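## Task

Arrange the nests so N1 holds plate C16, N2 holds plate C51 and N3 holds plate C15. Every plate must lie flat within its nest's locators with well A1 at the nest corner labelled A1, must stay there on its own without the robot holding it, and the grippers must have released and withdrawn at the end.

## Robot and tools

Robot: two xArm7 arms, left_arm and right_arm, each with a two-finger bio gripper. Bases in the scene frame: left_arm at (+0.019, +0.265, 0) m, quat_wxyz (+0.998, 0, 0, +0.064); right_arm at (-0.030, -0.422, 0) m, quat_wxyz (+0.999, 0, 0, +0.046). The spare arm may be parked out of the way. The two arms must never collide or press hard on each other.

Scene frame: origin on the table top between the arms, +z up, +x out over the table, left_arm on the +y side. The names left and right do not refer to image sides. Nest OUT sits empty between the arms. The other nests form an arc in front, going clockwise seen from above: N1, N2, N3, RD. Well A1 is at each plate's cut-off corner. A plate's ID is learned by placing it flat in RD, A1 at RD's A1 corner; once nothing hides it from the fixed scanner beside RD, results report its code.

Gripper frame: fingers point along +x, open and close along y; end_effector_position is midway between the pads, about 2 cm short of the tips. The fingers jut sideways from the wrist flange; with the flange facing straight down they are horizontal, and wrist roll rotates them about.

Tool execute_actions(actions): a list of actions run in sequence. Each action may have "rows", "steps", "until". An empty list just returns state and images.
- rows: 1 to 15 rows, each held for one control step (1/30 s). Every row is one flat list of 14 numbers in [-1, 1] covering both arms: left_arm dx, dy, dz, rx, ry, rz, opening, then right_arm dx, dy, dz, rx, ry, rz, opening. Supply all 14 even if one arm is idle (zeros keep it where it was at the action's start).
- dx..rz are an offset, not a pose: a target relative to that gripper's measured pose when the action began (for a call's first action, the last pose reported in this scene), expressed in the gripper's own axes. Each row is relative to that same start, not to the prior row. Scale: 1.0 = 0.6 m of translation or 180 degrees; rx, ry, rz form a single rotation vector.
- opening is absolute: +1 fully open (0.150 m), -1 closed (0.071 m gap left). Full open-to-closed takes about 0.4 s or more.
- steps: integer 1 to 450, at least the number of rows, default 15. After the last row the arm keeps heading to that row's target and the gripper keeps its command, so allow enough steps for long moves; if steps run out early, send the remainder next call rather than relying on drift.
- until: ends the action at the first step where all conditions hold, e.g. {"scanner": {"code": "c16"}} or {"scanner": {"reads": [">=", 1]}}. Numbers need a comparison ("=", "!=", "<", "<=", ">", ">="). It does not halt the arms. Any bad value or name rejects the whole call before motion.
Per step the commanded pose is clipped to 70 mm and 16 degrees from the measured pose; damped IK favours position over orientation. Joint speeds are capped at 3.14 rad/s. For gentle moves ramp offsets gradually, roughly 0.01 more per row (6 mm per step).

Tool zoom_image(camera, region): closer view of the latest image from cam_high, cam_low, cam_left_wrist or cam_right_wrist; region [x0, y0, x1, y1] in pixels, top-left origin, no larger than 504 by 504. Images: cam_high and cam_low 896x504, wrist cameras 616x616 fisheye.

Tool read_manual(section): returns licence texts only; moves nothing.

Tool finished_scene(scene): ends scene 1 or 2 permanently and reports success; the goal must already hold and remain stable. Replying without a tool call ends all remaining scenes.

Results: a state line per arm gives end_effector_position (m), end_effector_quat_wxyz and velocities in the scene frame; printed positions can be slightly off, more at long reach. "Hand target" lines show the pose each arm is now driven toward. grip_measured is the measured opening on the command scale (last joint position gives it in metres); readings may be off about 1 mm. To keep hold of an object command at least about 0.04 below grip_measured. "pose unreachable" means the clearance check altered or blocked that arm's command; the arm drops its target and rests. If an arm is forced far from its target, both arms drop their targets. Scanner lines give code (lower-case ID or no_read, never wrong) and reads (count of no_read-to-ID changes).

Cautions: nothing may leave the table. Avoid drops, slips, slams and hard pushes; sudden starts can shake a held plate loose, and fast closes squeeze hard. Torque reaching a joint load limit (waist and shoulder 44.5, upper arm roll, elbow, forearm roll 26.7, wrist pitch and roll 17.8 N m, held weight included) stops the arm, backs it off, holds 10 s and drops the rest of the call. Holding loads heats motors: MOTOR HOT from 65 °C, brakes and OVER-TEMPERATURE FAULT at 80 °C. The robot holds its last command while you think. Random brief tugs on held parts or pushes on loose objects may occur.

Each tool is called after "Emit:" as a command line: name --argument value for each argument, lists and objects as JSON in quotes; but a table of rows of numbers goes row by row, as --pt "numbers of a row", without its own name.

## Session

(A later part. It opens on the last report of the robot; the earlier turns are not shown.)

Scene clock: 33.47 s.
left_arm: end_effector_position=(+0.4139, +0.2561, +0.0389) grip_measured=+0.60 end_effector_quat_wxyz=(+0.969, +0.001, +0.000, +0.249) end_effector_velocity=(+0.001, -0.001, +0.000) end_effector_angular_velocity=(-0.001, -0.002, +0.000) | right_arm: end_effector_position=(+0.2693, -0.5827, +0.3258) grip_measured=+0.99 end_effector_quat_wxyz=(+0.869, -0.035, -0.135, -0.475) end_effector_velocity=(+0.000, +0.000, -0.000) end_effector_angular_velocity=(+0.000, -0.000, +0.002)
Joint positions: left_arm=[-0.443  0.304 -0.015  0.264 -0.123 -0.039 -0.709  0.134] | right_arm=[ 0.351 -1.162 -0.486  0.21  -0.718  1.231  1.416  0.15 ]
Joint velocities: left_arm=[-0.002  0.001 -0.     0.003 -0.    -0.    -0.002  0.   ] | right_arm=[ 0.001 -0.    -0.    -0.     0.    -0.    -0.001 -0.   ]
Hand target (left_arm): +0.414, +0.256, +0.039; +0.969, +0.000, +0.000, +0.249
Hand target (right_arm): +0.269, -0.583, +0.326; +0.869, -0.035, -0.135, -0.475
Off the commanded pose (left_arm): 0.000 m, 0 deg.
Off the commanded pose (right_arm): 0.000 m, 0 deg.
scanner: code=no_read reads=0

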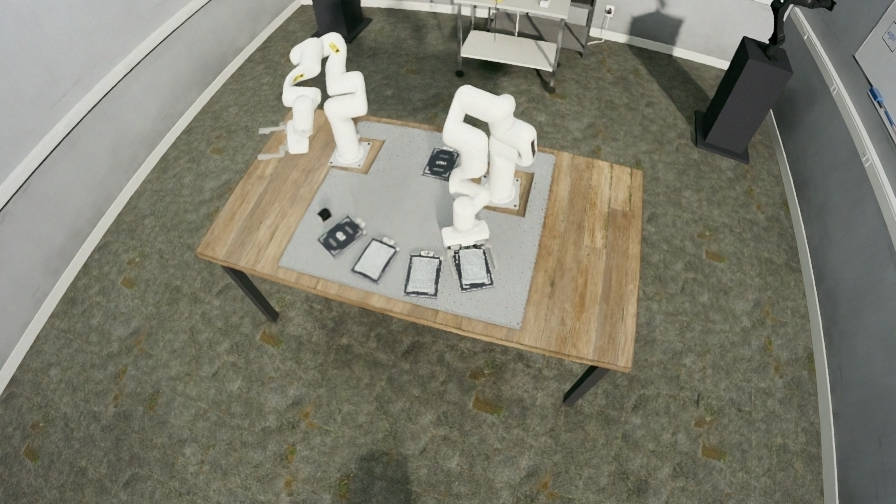

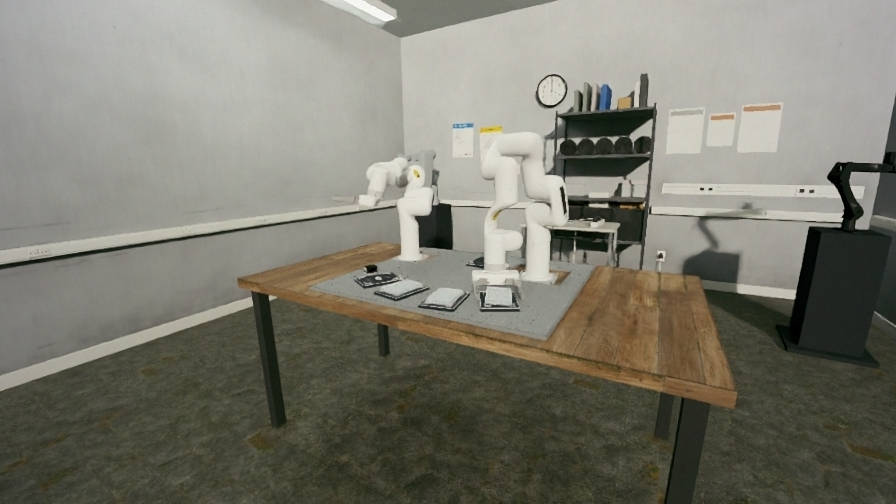

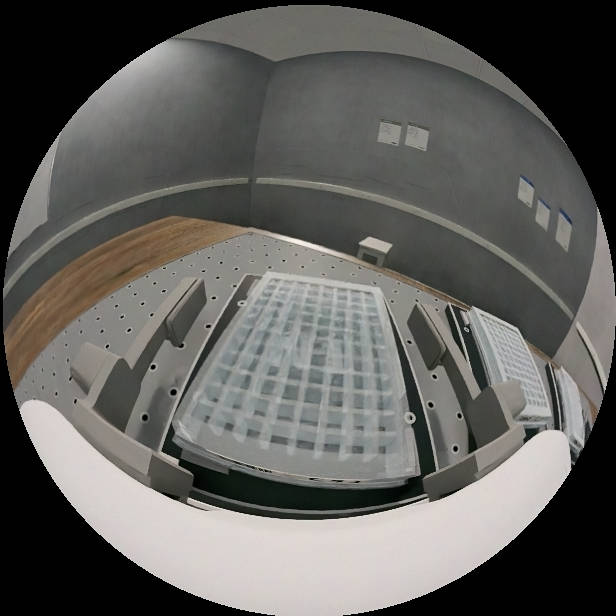

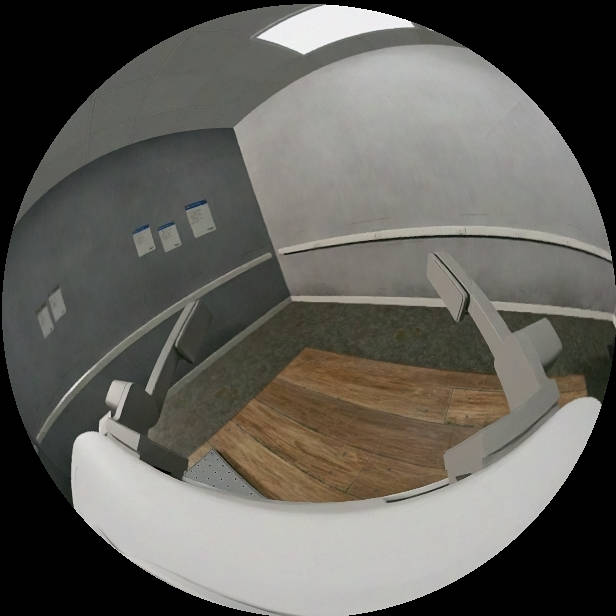

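Emit:
execute_actions --actions '[{"rows": [[-0.013,0,0.002,0,0,0,0.6, 0,0,0,0,0,0,1]], "steps": 10},{"rows": [[0,0,0,0,0,0,0.4, 0,0,0,0,0,0,1],[0,0,0,0,0,0,0.25, 0,0,0,0,0,0,1],[0,0,0,0,0,0,0.1, 0,0,0,0,0,0,1],[0,0,0,0,0,0,-0.1, 0,0,0,0,0,0,1],[0,0,0,0,0,0,-0.25, 0,0,0,0,0,0,1],[0,0,0,0,0,0,-0.35, 0,0,0,0,0,0,1],[0,0,0,0,0,0,-0.42, 0,0,0,0,0,0,1],[0,0,0,0,0,0,-0.48, 0,0,0,0,0,0,1],[0,0,0,0,0,0,-0.53, 0,0,0,0,0,0,1],[0,0,0,0,0,0,-0.57, 0,0,0,0,0,0,1],[0,0,0,0,0,0,-0.61, 0,0,0,0,0,0,1],[0,0,0,0,0,0,-0.65, 0,0,0,0,0,0,1],[0,0,0,0,0,0,-0.69, 0,0,0,0,0,0,1],[0,0,0,0,0,0,-0.73, 0,0,0,0,0,0,1],[0,0,0,0,0,0,-0.8, 0,0,0,0,0,0,1]], "steps": 25},{"rows": [[0,0,0.006,0,0,0,-0.8, 0,0,0,0,0,0,1],[0,0,0.012,0,0,0,-0.8, 0,0,0,0,0,0,1],[0,0,0.02,0,0,0,-0.8, 0,0,0,0,0,0,1],[0,0,0.03,0,0,0,-0.8, 0,0,0,0,0,0,1],[0,0,0.04,0,0,0,-0.8, 0,0,0,0,0,0,1],[0,0,0.05,0,0,0,-0.8, 0,0,0,0,0,0,1],[0,0,0.06,0,0,0,-0.8, 0,0,0,0,0,0,1]], "steps": 20}]'

Emit:
zoom_image --camera "cam_low" --region '[440, 240, 580, 330]'

Scene clock: 35.77 s.
left_arm: end_effector_position=(+0.4069, +0.2526, +0.0756) grip_measured=-0.56 end_effector_quat_wxyz=(+0.969, +0.001, +0.001, +0.249) end_effector_velocity=(+0.000, -0.000, +0.000) end_effector_angular_velocity=(+0.004, -0.001, +0.000) | right_arm: end_effector_position=(+0.2693, -0.5827, +0.3258) grip_measured=+0.99 end_effector_quat_wxyz=(+0.869, -0.035, -0.135, -0.475) end_effector_velocity=(+0.000, +0.000, +0.000) end_effector_angular_velocity=(-0.000, -0.000, +0.002)
Joint positions: left_arm=[-0.545  0.094  0.083  0.208 -0.061  0.116 -0.778  0.088] | right_arm=[ 0.351 -1.162 -0.486  0.21  -0.718  1.231  1.416  0.15 ]
Joint velocities: left_arm=[-0.012  0.     0.015  0.001  0.023  0.002 -0.02   0.   ] | right_arm=[ 0.001 -0.     0.     0.     0.    -0.001 -0.001  0.   ]
Hand target (left_arm): +0.407, +0.252, +0.076; +0.969, +0.001, +0.000, +0.249
Hand target (right_arm): +0.269, -0.583, +0.326; +0.869, -0.035, -0.135, -0.475
Off the commanded pose (left_arm): 0.001 m, 0 deg.
Off the commanded pose (right_arm): 0.000 m, 0 deg.
scanner: code=no_read reads=0

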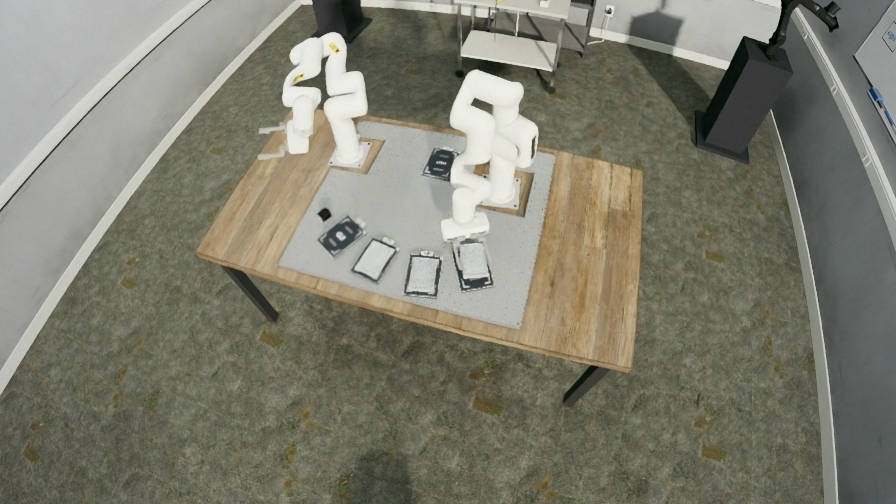

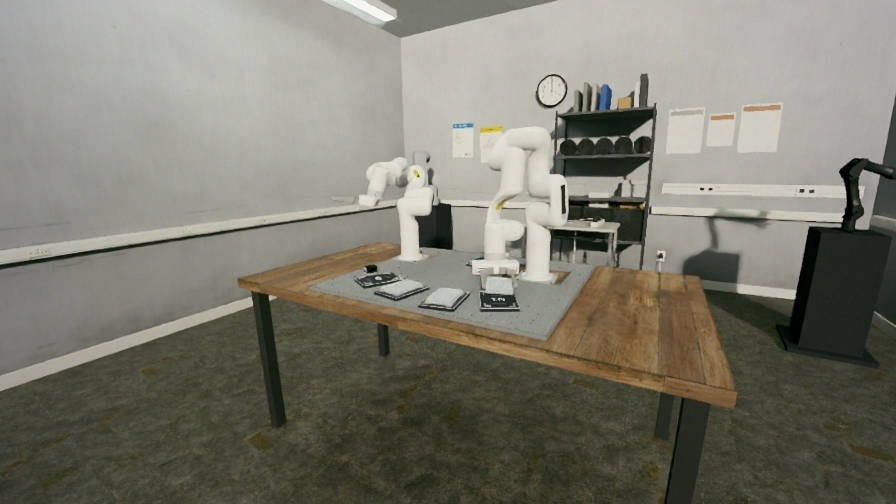

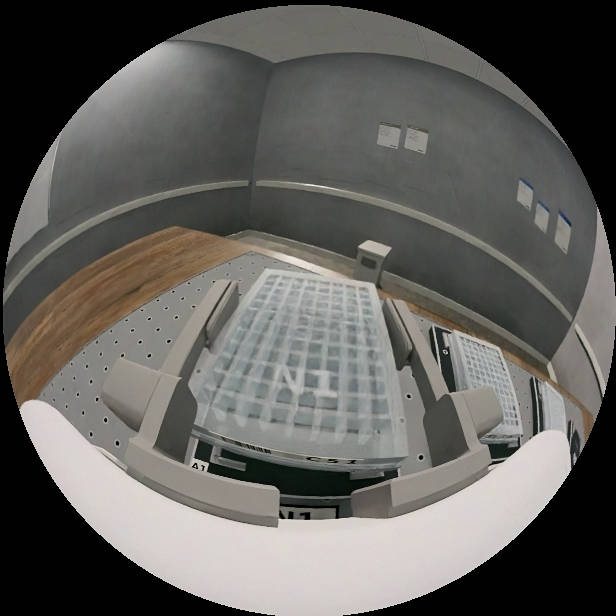

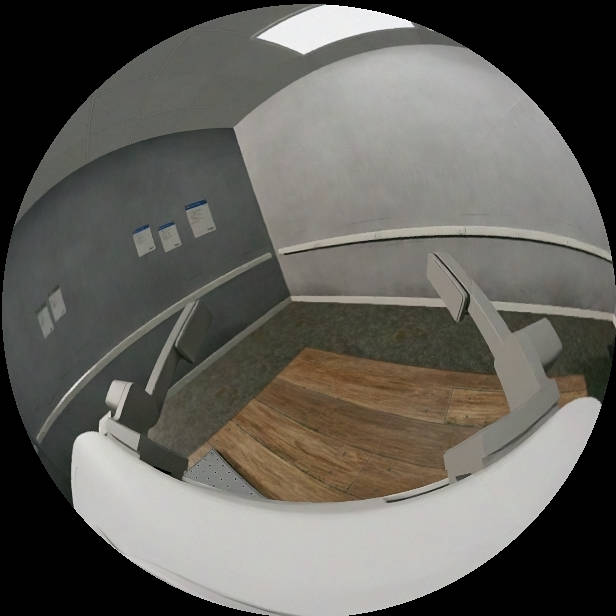

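Region (440, 240, 580, 330) of cam_low's 896x504 image, scaled by 3.600, with more detail than that image has; it fills the top 324 rows of this view, and the rest is white.

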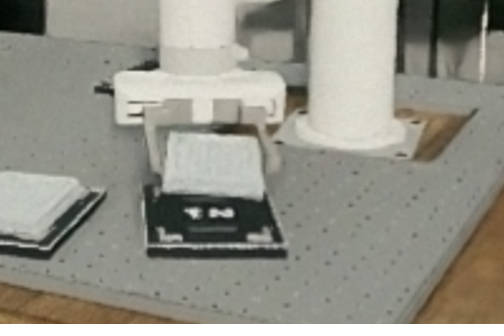

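Emit:
execute_actions --actions '[{"rows": [[0,0.01,0,0,0,0,-0.8, 0,0,0,0,0,0,1],[0,0.025,0,0,0,0,-0.8, 0,0,0,0,0,0,1],[0,0.045,0,0,0,0,-0.8, 0,0,0,0,0,0,1],[0,0.065,0,0,0,0,-0.8, 0,0,0,0,0,0,1],[0,0.085,0,0,0,0,-0.8, 0,0,0,0,0,0,1],[0,0.105,0,0,0,0,-0.8, 0,0,0,0,0,0,1],[0,0.125,0,0,0,0,-0.8, 0,0,0,0,0,0,1],[0,0.145,0,0,0,0,-0.8, 0,0,0,0,0,0,1],[0,0.165,0,0,0,0,-0.8, 0,0,0,0,0,0,1],[0,0.185,0,0,0,0,-0.8, 0,0,0,0,0,0,1],[0,0.205,0,0,0,0,-0.8, 0,0,0,0,0,0,1],[0,0.225,0,0,0,0,-0.8, 0,0,0,0,0,0,1],[0,0.245,0,0,0,0,-0.8, 0,0,0,0,0,0,1],[0,0.26,0,0,0,0,-0.8, 0,0,0,0,0,0,1],[0,0.267,0,0,0,0,-0.8, 0,0,0,0,0,0,1]], "steps": 30},{"rows": [[0,0,-0.01,0,0,0,-0.8, 0,0,0,0,0,0,1],[0,0,-0.02,0,0,0,-0.8, 0,0,0,0,0,0,1],[0,0,-0.03,0,0,0,-0.8, 0,0,0,0,0,0,1],[0,0,-0.04,0,0,0,-0.8, 0,0,0,0,0,0,1],[0,0,-0.05,0,0,0,-0.8, 0,0,0,0,0,0,1],[0,0,-0.058,0,0,0,-0.8, 0,0,0,0,0,0,1],[0,0,-0.064,0,0,0,-0.8, 0,0,0,0,0,0,1],[0,0,-0.07,0,0,0,-0.8, 0,0,0,0,0,0,1]], "steps": 20}]'

Emit:
zoom_image --camera "cam_low" --region '[470, 240, 610, 330]'

Scene clock: 37.70 s.
left_arm: end_effector_position=(+0.3304, +0.3909, +0.0335) grip_measured=-0.56 end_effector_quat_wxyz=(+0.968, -0.008, -0.002, +0.249) end_effector_velocity=(+0.003, -0.001, +0.002) end_effector_angular_velocity=(-0.001, -0.015, -0.007) | right_arm: end_effector_position=(+0.2693, -0.5827, +0.3258) grip_measured=+0.99 end_effector_quat_wxyz=(+0.869, -0.035, -0.135, -0.475) end_effector_velocity=(-0.000, +0.000, +0.000) end_effector_angular_velocity=(-0.000, -0.000, +0.000)
Joint positions: left_arm=[ 0.092  0.318  0.144  0.015  0.202 -0.309 -0.339  0.088] | right_arm=[ 0.351 -1.162 -0.486  0.21  -0.718  1.231  1.416  0.15 ]
Joint velocities: left_arm=[ 0.004  0.009 -0.004  0.003  0.006 -0.021  0.002 -0.   ] | right_arm=[ 0.    -0.001 -0.    -0.    -0.     0.     0.    -0.   ]
Hand target (left_arm): +0.330, +0.391, +0.033; +0.969, -0.008, -0.002, +0.249
Hand target (right_arm): +0.269, -0.583, +0.326; +0.869, -0.035, -0.135, -0.475
Off the commanded pose (left_arm): 0.001 m, 0 deg.
Off the commanded pose (right_arm): 0.000 m, 0 deg.
scanner: code=no_read reads=0

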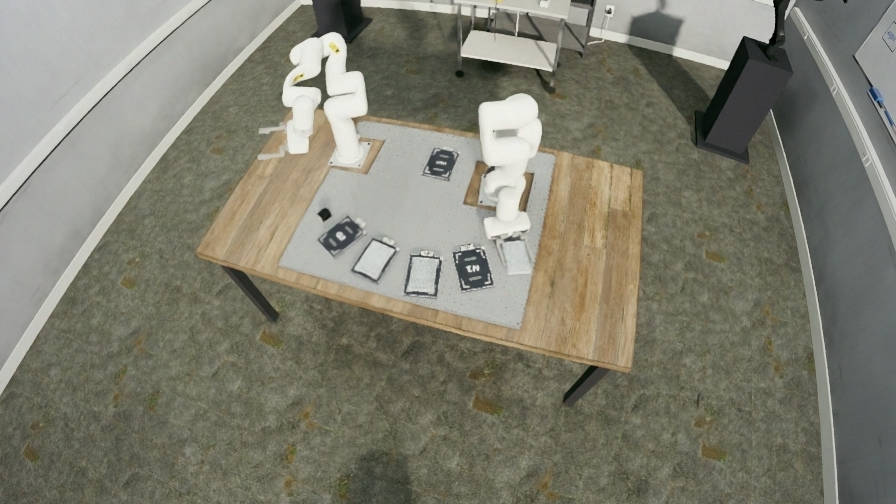

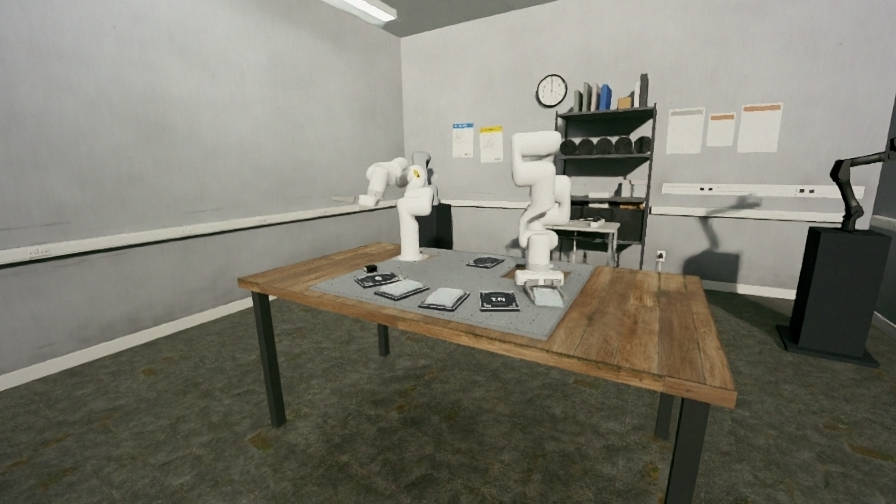

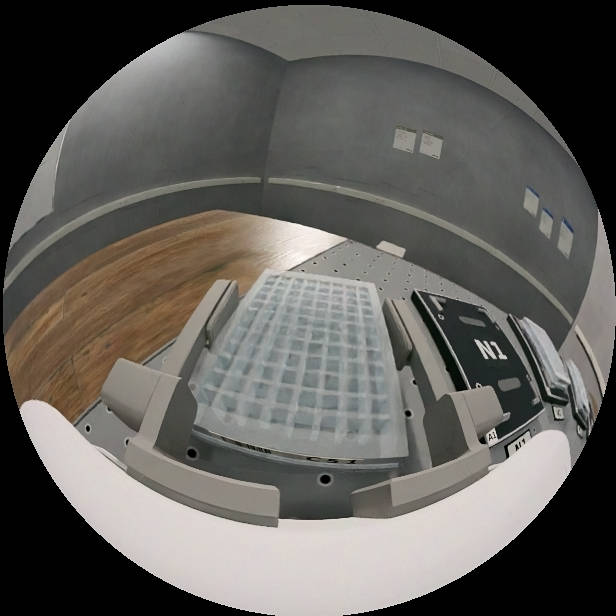

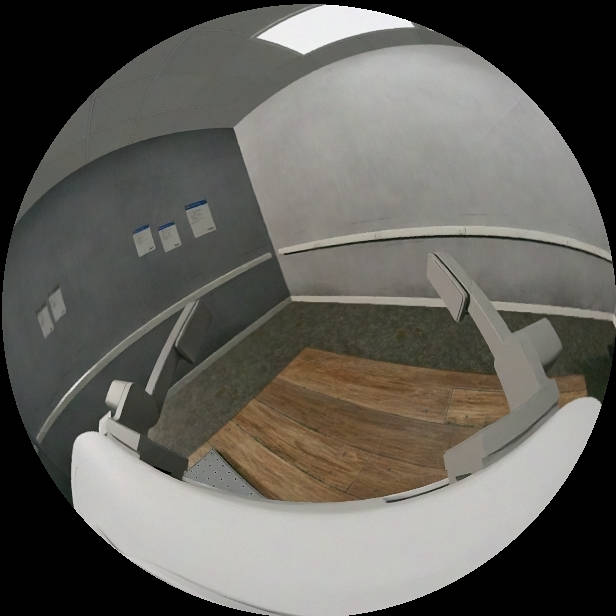

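Region (470, 240, 610, 330) of cam_low's 896x504 image, scaled by 3.600, with more detail than that image has; it fills the top 324 rows of this view, and the rest is white.

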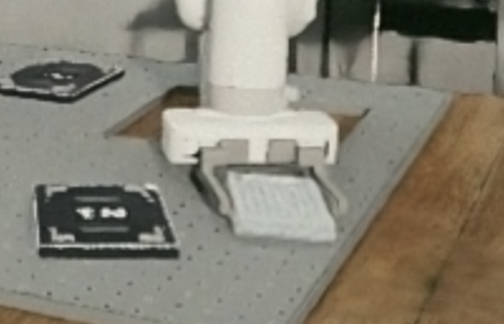

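Emit:
execute_actions --actions '[{"rows": [[0,0,-0.003,0,0,0,-0.8, 0,0,0,0,0,0,1],[0,0,-0.006,0,0,0,-0.8, 0,0,0,0,0,0,1],[0,0,-0.008,0,0,0,-0.8, 0,0,0,0,0,0,1]], "steps": 10},{"rows": [[0,0,0,0,0,0,-0.6, 0,0,0,0,0,0,1],[0,0,0,0,0,0,-0.5, 0,0,0,0,0,0,1],[0,0,0,0,0,0,-0.4, 0,0,0,0,0,0,1],[0,0,0,0,0,0,-0.3, 0,0,0,0,0,0,1],[0,0,0,0,0,0,-0.2, 0,0,0,0,0,0,1],[0,0,0,0,0,0,0.0, 0,0,0,0,0,0,1],[0,0,0,0,0,0,0.2, 0,0,0,0,0,0,1]], "steps": 14}]'

Emit:
zoom_image --camera "cam_low" --region '[470, 240, 610, 330]'

Scene clock: 38.70 s.
left_arm: end_effector_position=(+0.3304, +0.3908, +0.0287) grip_measured=+0.20 end_effector_quat_wxyz=(+0.968, -0.008, -0.002, +0.249) end_effector_velocity=(-0.000, -0.000, -0.000) end_effector_angular_velocity=(-0.000, +0.001, -0.000) | right_arm: end_effector_position=(+0.2693, -0.5827, +0.3258) grip_measured=+0.99 end_effector_quat_wxyz=(+0.869, -0.035, -0.135, -0.475) end_effector_velocity=(+0.000, -0.000, +0.000) end_effector_angular_velocity=(-0.001, +0.000, -0.000)
Joint positions: left_arm=[ 0.091  0.357  0.142  0.025  0.199 -0.338 -0.34   0.118] | right_arm=[ 0.351 -1.162 -0.486  0.21  -0.718  1.231  1.416  0.15 ]
Joint velocities: left_arm=[-0.     0.001  0.     0.     0.     0.001 -0.     0.   ] | right_arm=[-0.     0.001 -0.    -0.    -0.001  0.    -0.    -0.   ]
Hand target (left_arm): +0.330, +0.391, +0.029; +0.968, -0.008, -0.002, +0.249
Hand target (right_arm): +0.269, -0.583, +0.326; +0.869, -0.035, -0.135, -0.475
Off the commanded pose (left_arm): 0.000 m, 0 deg.
Off the commanded pose (right_arm): 0.000 m, 0 deg.
scanner: code=no_read reads=0

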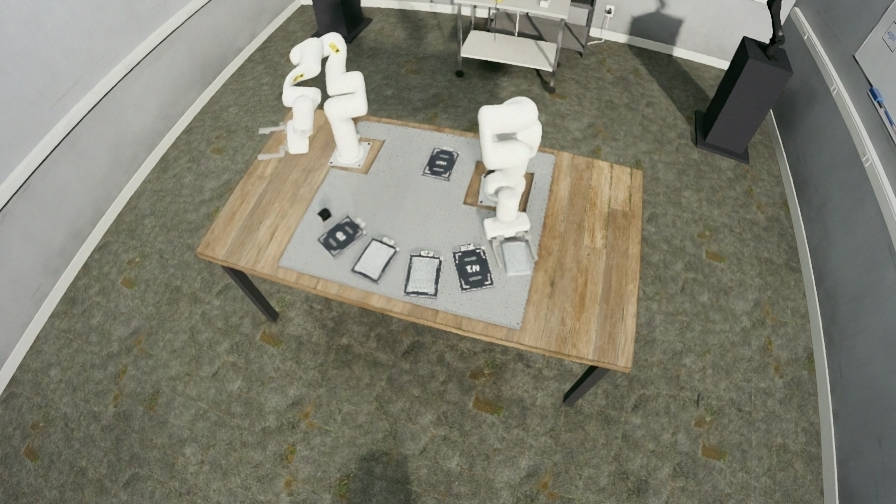

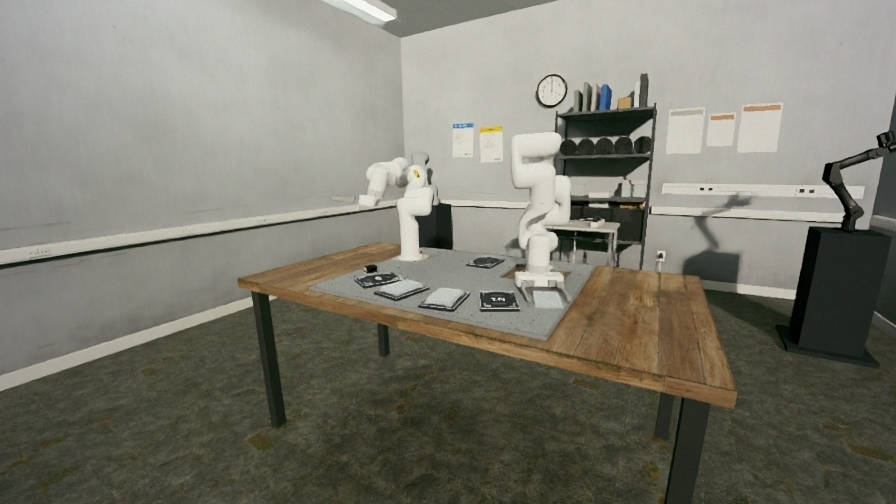

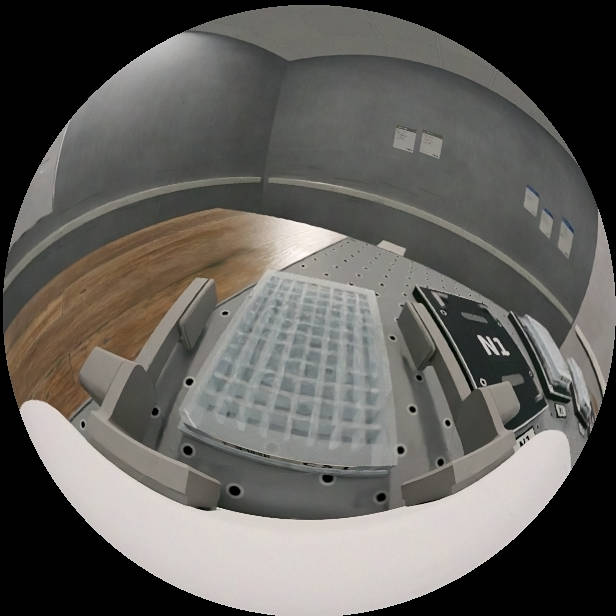

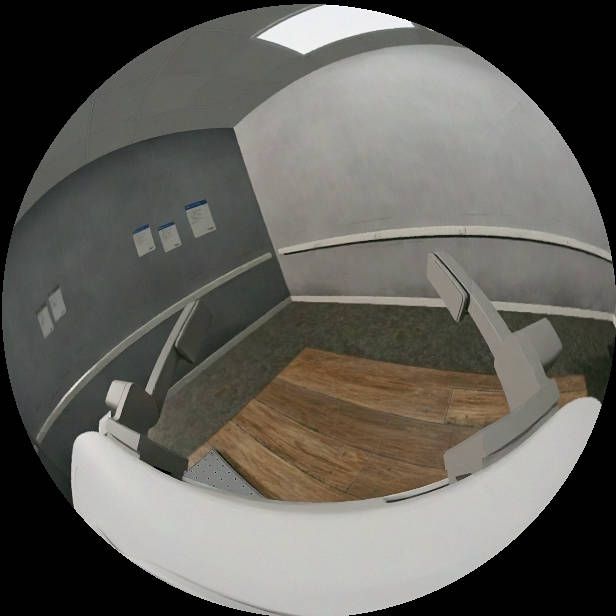

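Region (470, 240, 610, 330) of cam_low's 896x504 image, scaled by 3.600, with more detail than that image has; it fills the top 324 rows of this view, and the rest is white.

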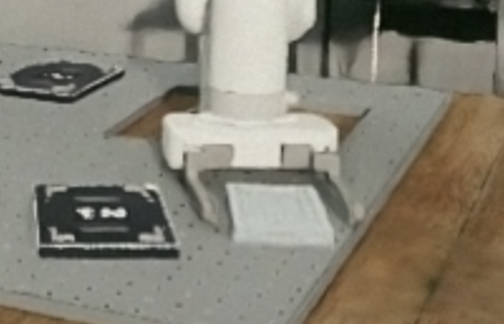

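Emit:
execute_actions --actions '[{"rows": [[0,0,0.092,0,0,0,1, 0,0,0,0,0,0,1]], "steps": 14},{"rows": [[-0.0415,-0.559,-0.04,0.005,0,-0.102,1, 0,0,0,0,0,0,1]], "steps": 40}]'

Scene clock: 40.73 s.
left_arm: end_effector_position=(+0.4708, +0.0874, +0.0660) grip_measured=+1.00 end_effector_quat_wxyz=(+0.996, +0.005, -0.012, +0.091) end_effector_velocity=(-0.000, -0.001, -0.001) end_effector_angular_velocity=(+0.000, +0.001, -0.002) | right_arm: end_effector_position=(+0.2693, -0.5827, +0.3258) grip_measured=+0.99 end_effector_quat_wxyz=(+0.869, -0.035, -0.135, -0.475) end_effector_velocity=(+0.000, +0.000, -0.000) end_effector_angular_velocity=(+0.000, +0.000, +0.001)
Joint positions: left_arm=[-0.563  0.333 -0.108  0.543  0.281  0.205 -0.996  0.15 ] | right_arm=[ 0.351 -1.162 -0.486  0.21  -0.718  1.231  1.416  0.15 ]
Joint velocities: left_arm=[-0.002  0.004  0.     0.002  0.002 -0.    -0.002  0.   ] | right_arm=[ 0. -0. -0. -0.  0.  0. -0.  0.]
Hand target (left_arm): +0.471, +0.087, +0.066; +0.996, +0.005, -0.012, +0.091
Hand target (right_arm): +0.269, -0.583, +0.326; +0.869, -0.035, -0.135, -0.475
Off the commanded pose (left_arm): 0.002 m, 0 deg.
Off the commanded pose (right_arm): 0.000 m, 0 deg.
scanner: code=no_read reads=0

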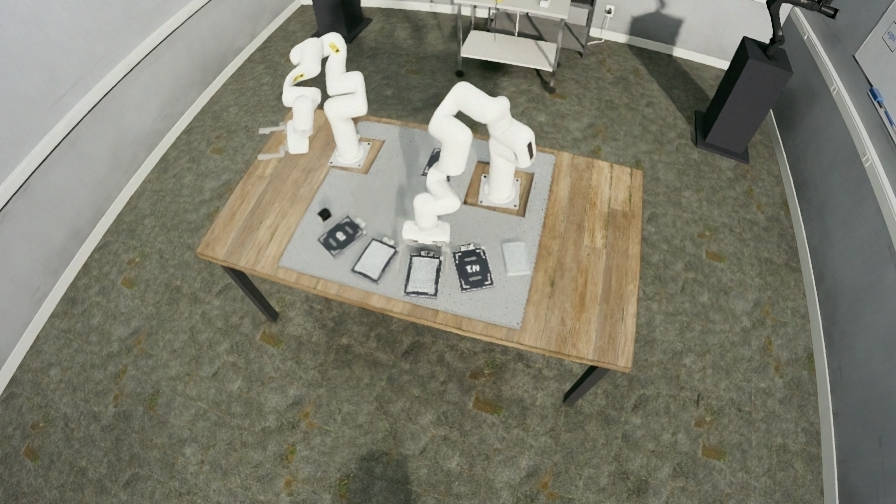

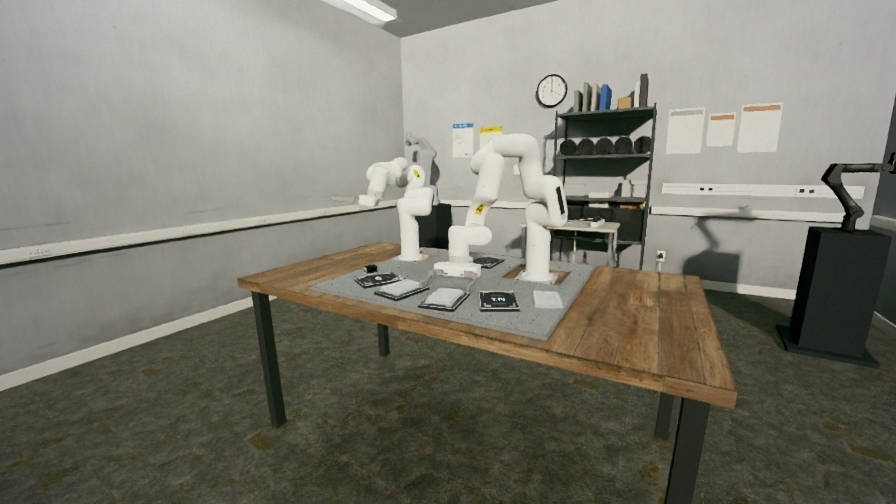

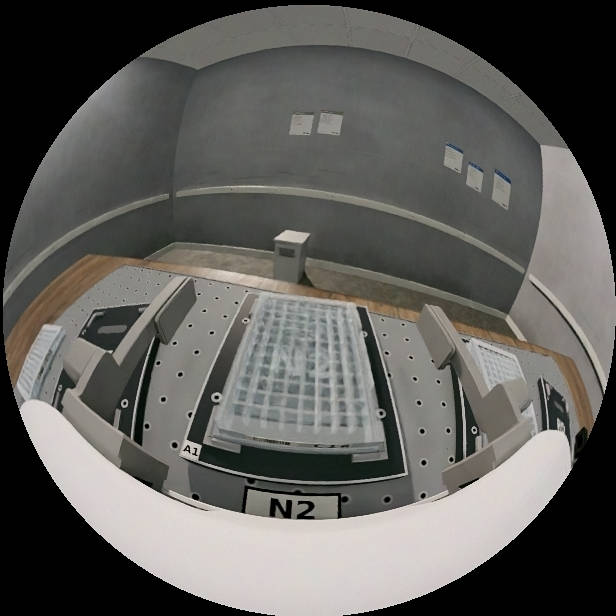

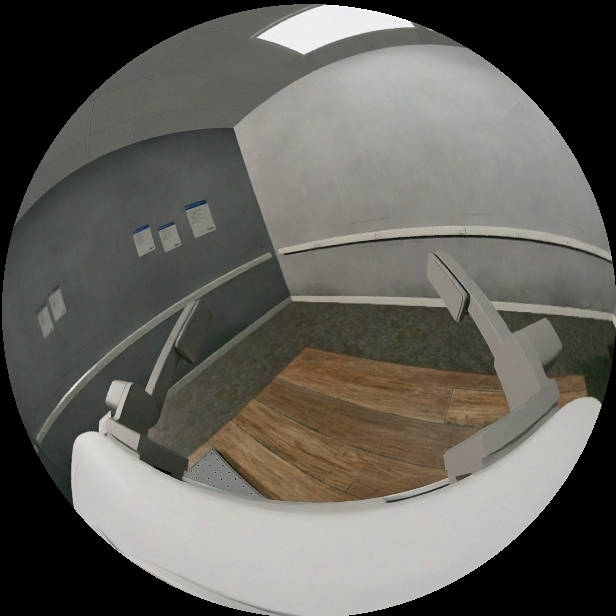

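Emit:
execute_actions --actions '[{"rows": [[0.033,0.007,-0.032,-0.003,0.0076,0,1, 0,0,0,0,0,0,1]], "steps": 18}]'

Emit:
zoom_image --camera "cam_left_wrist" --region '[100, 240, 530, 540]'

Scene clock: 41.47 s.
left_arm: end_effector_position=(+0.4898, +0.0951, +0.0475) grip_measured=+1.00 end_effector_quat_wxyz=(+0.996, -0.001, -0.000, +0.091) end_effector_velocity=(+0.000, +0.000, -0.000) end_effector_angular_velocity=(+0.000, +0.000, +0.001) | right_arm: end_effector_position=(+0.2693, -0.5827, +0.3258) grip_measured=+0.99 end_effector_quat_wxyz=(+0.869, -0.035, -0.135, -0.475) end_effector_velocity=(-0.000, -0.000, +0.000) end_effector_angular_velocity=(-0.001, -0.001, -0.002)
Joint positions: left_arm=[-0.497  0.41  -0.127  0.598  0.253  0.195 -0.917  0.15 ] | right_arm=[ 0.351 -1.162 -0.486  0.21  -0.718  1.231  1.416  0.15 ]
Joint velocities: left_arm=[ 0.001  0.001  0.001  0.001 -0.    -0.     0.001  0.   ] | right_arm=[-0.001 -0.     0.    -0.    -0.002  0.     0.001 -0.   ]
Hand target (left_arm): +0.490, +0.095, +0.047; +0.996, -0.001, -0.000, +0.091
Hand target (right_arm): +0.269, -0.583, +0.326; +0.869, -0.035, -0.135, -0.475
Off the commanded pose (left_arm): 0.000 m, 0 deg.
Off the commanded pose (right_arm): 0.000 m, 0 deg.
scanner: code=no_read reads=0

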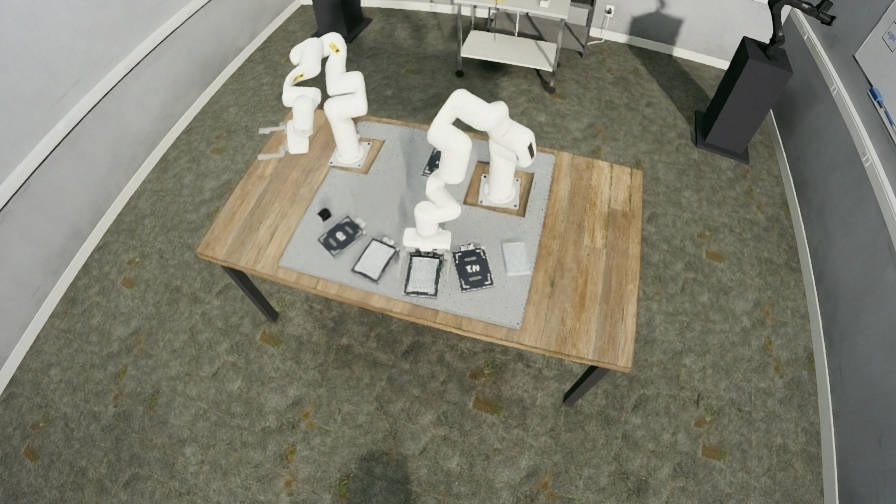

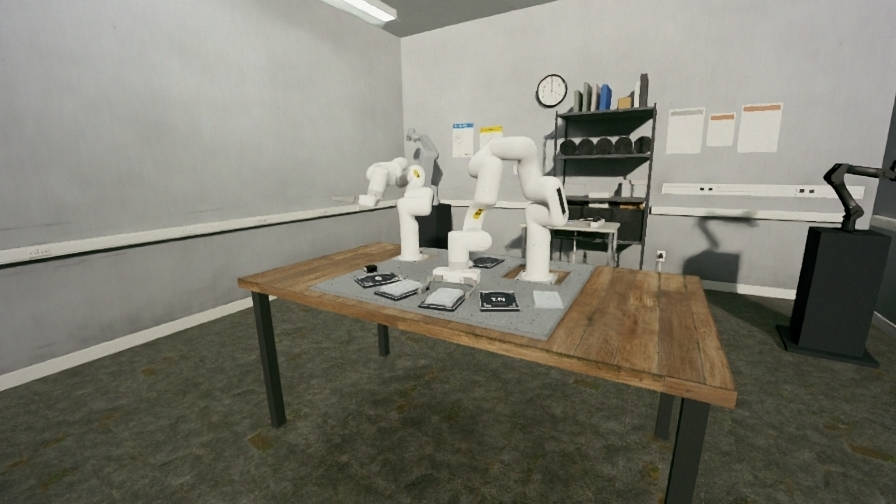

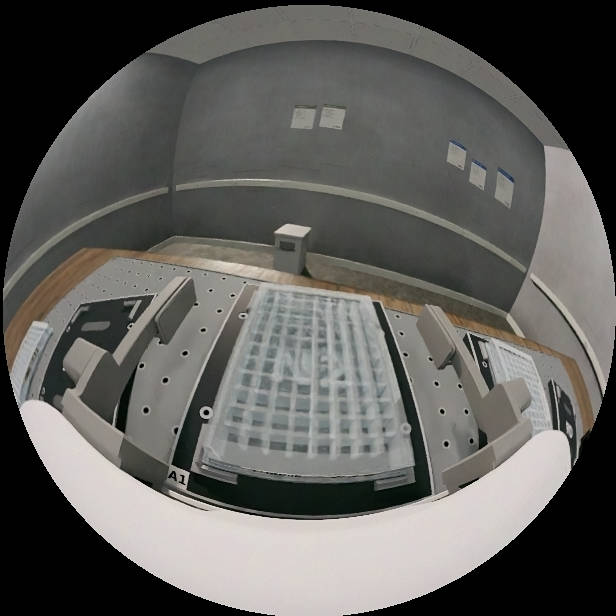

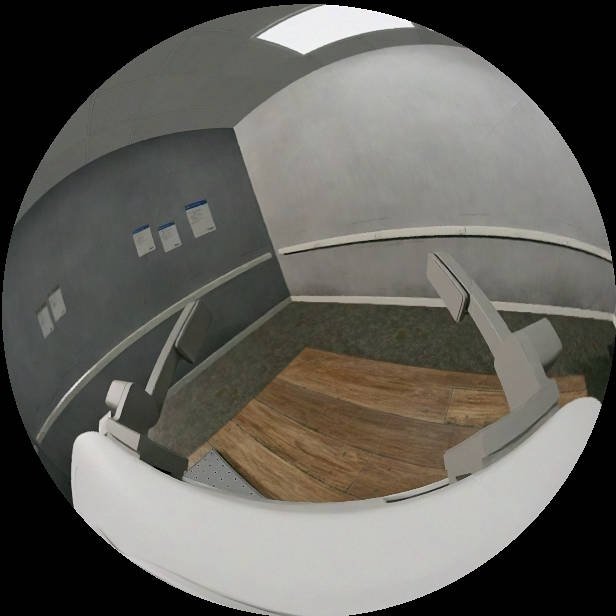

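Region (100, 240, 530, 540) of cam_left_wrist's 616x616 image, scaled by 1.172, with more detail than that image has; it fills the top 352 rows of this view, and the rest is white.

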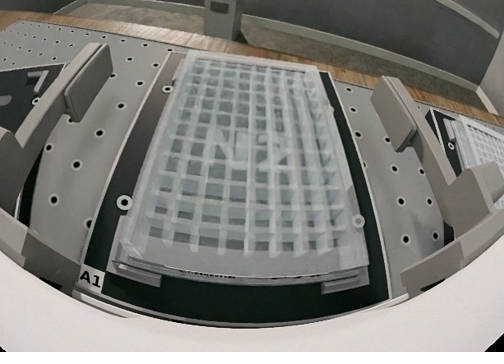

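Emit:
execute_actions --actions '[{"rows": [[-0.006,-0.005,-0.0075,0,0,0,0.6, 0,0,0,0,0,0,1],[-0.006,-0.005,-0.015,0,0,0,0.6, 0,0,0,0,0,0,1]], "steps": 14},{"rows": [[0,0,0,0,0,0,0.4, 0,0,0,0,0,0,1],[0,0,0,0,0,0,0.25, 0,0,0,0,0,0,1],[0,0,0,0,0,0,0.1, 0,0,0,0,0,0,1],[0,0,0,0,0,0,-0.1, 0,0,0,0,0,0,1],[0,0,0,0,0,0,-0.25, 0,0,0,0,0,0,1],[0,0,0,0,0,0,-0.35, 0,0,0,0,0,0,1],[0,0,0,0,0,0,-0.42, 0,0,0,0,0,0,1],[0,0,0,0,0,0,-0.48, 0,0,0,0,0,0,1],[0,0,0,0,0,0,-0.53, 0,0,0,0,0,0,1],[0,0,0,0,0,0,-0.57, 0,0,0,0,0,0,1],[0,0,0,0,0,0,-0.61, 0,0,0,0,0,0,1],[0,0,0,0,0,0,-0.65, 0,0,0,0,0,0,1],[0,0,0,0,0,0,-0.69, 0,0,0,0,0,0,1],[0,0,0,0,0,0,-0.73, 0,0,0,0,0,0,1],[0,0,0,0,0,0,-0.8, 0,0,0,0,0,0,1]], "steps": 24}]'

Scene clock: 43.17 s.
left_arm: end_effector_position=(+0.4870, +0.0912, +0.0387) grip_measured=-0.66 end_effector_quat_wxyz=(+0.996, -0.001, -0.000, +0.091) end_effector_velocity=(-0.000, -0.001, -0.000) end_effector_angular_velocity=(+0.000, +0.001, -0.001) | right_arm: end_effector_position=(+0.2693, -0.5827, +0.3258) grip_measured=+0.99 end_effector_quat_wxyz=(+0.869, -0.035, -0.135, -0.475) end_effector_velocity=(+0.000, +0.000, -0.000) end_effector_angular_velocity=(-0.001, +0.001, +0.001)
Joint positions: left_arm=[-0.525  0.442 -0.109  0.605  0.266  0.169 -0.94   0.085] | right_arm=[ 0.351 -1.162 -0.486  0.21  -0.718  1.231  1.416  0.15 ]
Joint velocities: left_arm=[-0.001  0.    -0.     0.     0.     0.001 -0.001  0.   ] | right_arm=[ 0.     0.     0.    -0.    -0.     0.001 -0.001 -0.   ]
Hand target (left_arm): +0.487, +0.091, +0.039; +0.996, -0.001, -0.000, +0.091
Hand target (right_arm): +0.269, -0.583, +0.326; +0.869, -0.035, -0.135, -0.475
Off the commanded pose (left_arm): 0.000 m, 0 deg.
Off the commanded pose (right_arm): 0.000 m, 0 deg.
scanner: code=no_read reads=0

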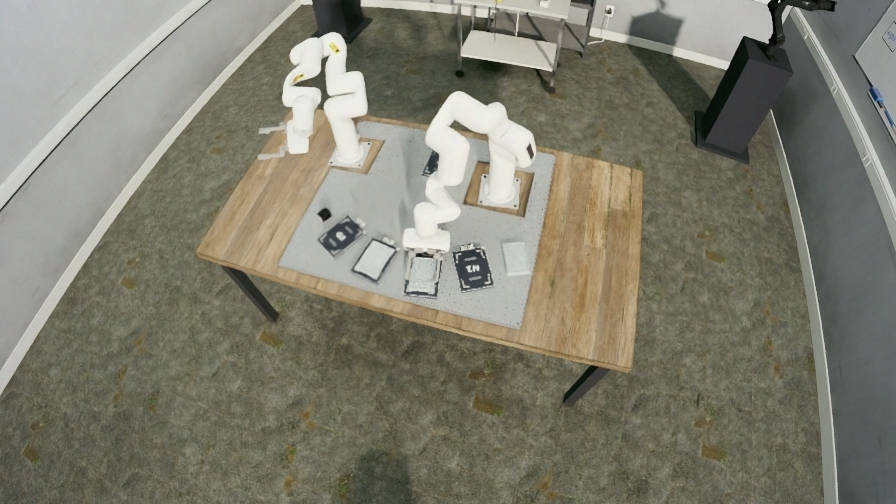

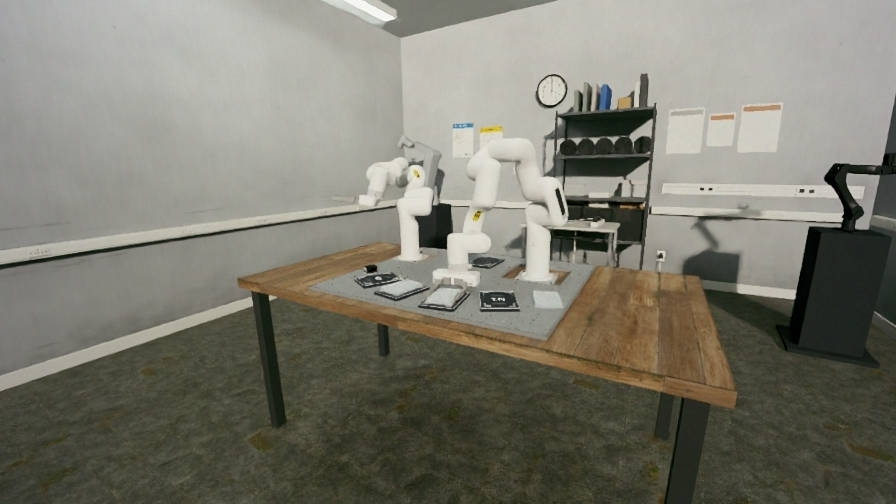

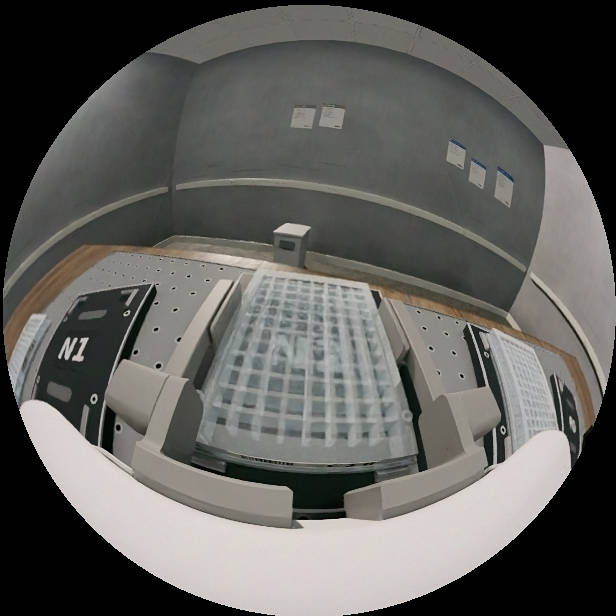

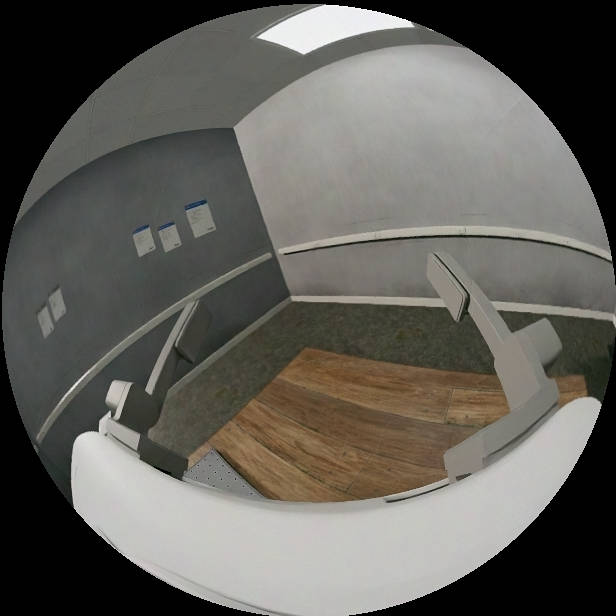

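Emit:
execute_actions --actions '[{"rows": [[0,0,0.006,0,0,0,-0.8, 0,0,0,0,0,0,1],[0,0,0.012,0,0,0,-0.8, 0,0,0,0,0,0,1],[0,0,0.02,0,0,0,-0.8, 0,0,0,0,0,0,1],[0,0,0.03,0,0,0,-0.8, 0,0,0,0,0,0,1],[0,0,0.04,0,0,0,-0.8, 0,0,0,0,0,0,1],[0,0,0.05,0,0,0,-0.8, 0,0,0,0,0,0,1],[0,0,0.06,0,0,0,-0.8, 0,0,0,0,0,0,1]], "steps": 20},{"rows": [[-0.003,0.012,0,0,0,0.004,-0.8, 0,0,0,0,0,0,1],[-0.007,0.03,0,0,0,0.0105,-0.8, 0,0,0,0,0,0,1],[-0.012,0.05,0,0,0,0.0175,-0.8, 0,0,0,0,0,0,1],[-0.017,0.07,0,0,0,0.0245,-0.8, 0,0,0,0,0,0,1],[-0.022,0.09,0,0,0,0.0314,-0.8, 0,0,0,0,0,0,1],[-0.027,0.11,0,0,0,0.0384,-0.8, 0,0,0,0,0,0,1],[-0.031,0.13,0,0,0,0.0454,-0.8, 0,0,0,0,0,0,1],[-0.036,0.15,0,0,0,0.0523,-0.8, 0,0,0,0,0,0,1],[-0.041,0.17,0,0,0,0.0593,-0.8, 0,0,0,0,0,0,1],[-0.046,0.19,0,0,0,0.0663,-0.8, 0,0,0,0,0,0,1],[-0.051,0.21,0,0,0,0.0733,-0.8, 0,0,0,0,0,0,1],[-0.056,0.23,0,0,0,0.0803,-0.8, 0,0,0,0,0,0,1],[-0.061,0.252,0,0,0,0.088,-0.8, 0,0,0,0,0,0,1],[-0.066,0.274,0,0,0,0.0956,-0.8, 0,0,0,0,0,0,1],[-0.0707,0.2923,0,0,0,0.102,-0.8, 0,0,0,0,0,0,1]], "steps": 32}]'

Scene clock: 45.30 s.
left_arm: end_effector_position=(+0.4127, +0.2557, +0.0732) grip_measured=-0.66 end_effector_quat_wxyz=(+0.969, -0.002, +0.000, +0.249) end_effector_velocity=(-0.001, +0.001, -0.000) end_effector_angular_velocity=(-0.000, +0.001, +0.002) | right_arm: end_effector_position=(+0.2693, -0.5827, +0.3258) grip_measured=+0.99 end_effector_quat_wxyz=(+0.869, -0.035, -0.135, -0.475) end_effector_velocity=(+0.000, +0.000, -0.000) end_effector_angular_velocity=(-0.000, +0.002, +0.000)
Joint positions: left_arm=[-0.283  0.116 -0.115  0.224  0.093  0.107 -0.864  0.085] | right_arm=[ 0.351 -1.162 -0.486  0.21  -0.718  1.231  1.416  0.15 ]
Joint velocities: left_arm=[ 0.003 -0.002 -0.001 -0.002 -0.003  0.     0.003  0.   ] | right_arm=[-0.     0.001  0.    -0.     0.     0.    -0.     0.   ]
Hand target (left_arm): +0.413, +0.256, +0.073; +0.969, -0.002, +0.000, +0.249
Hand target (right_arm): +0.269, -0.583, +0.326; +0.869, -0.035, -0.135, -0.475
Off the commanded pose (left_arm): 0.001 m, 0 deg.
Off the commanded pose (right_arm): 0.000 m, 0 deg.
scanner: code=no_read reads=0

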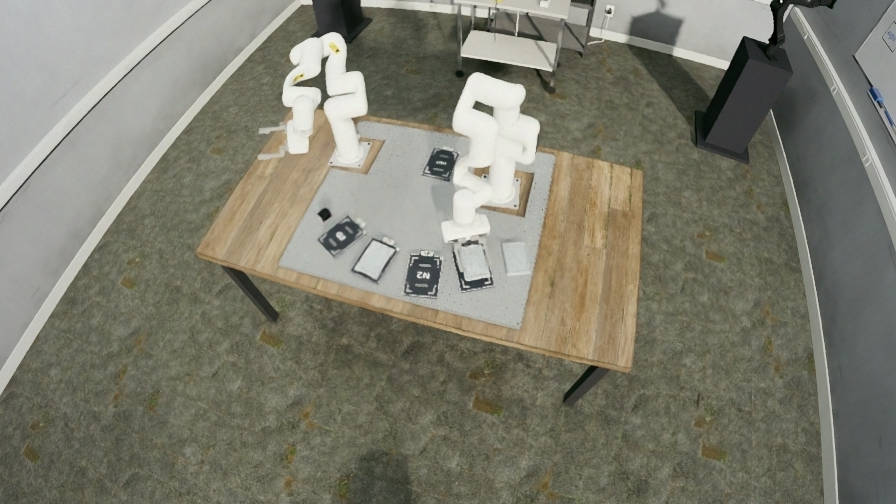

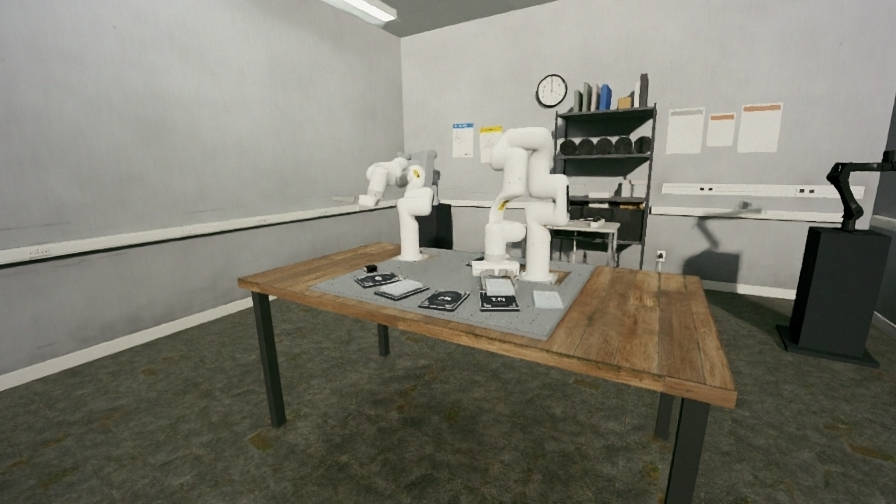

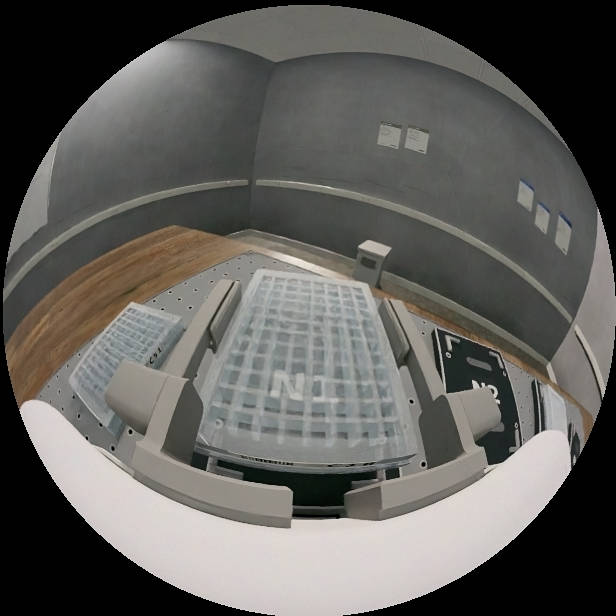

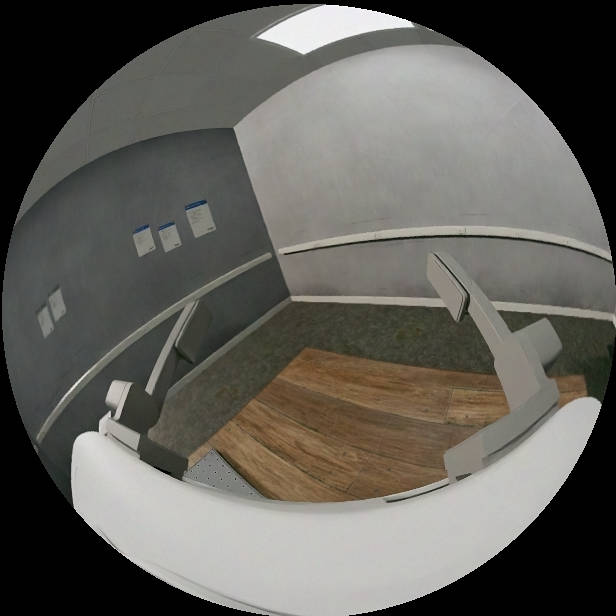

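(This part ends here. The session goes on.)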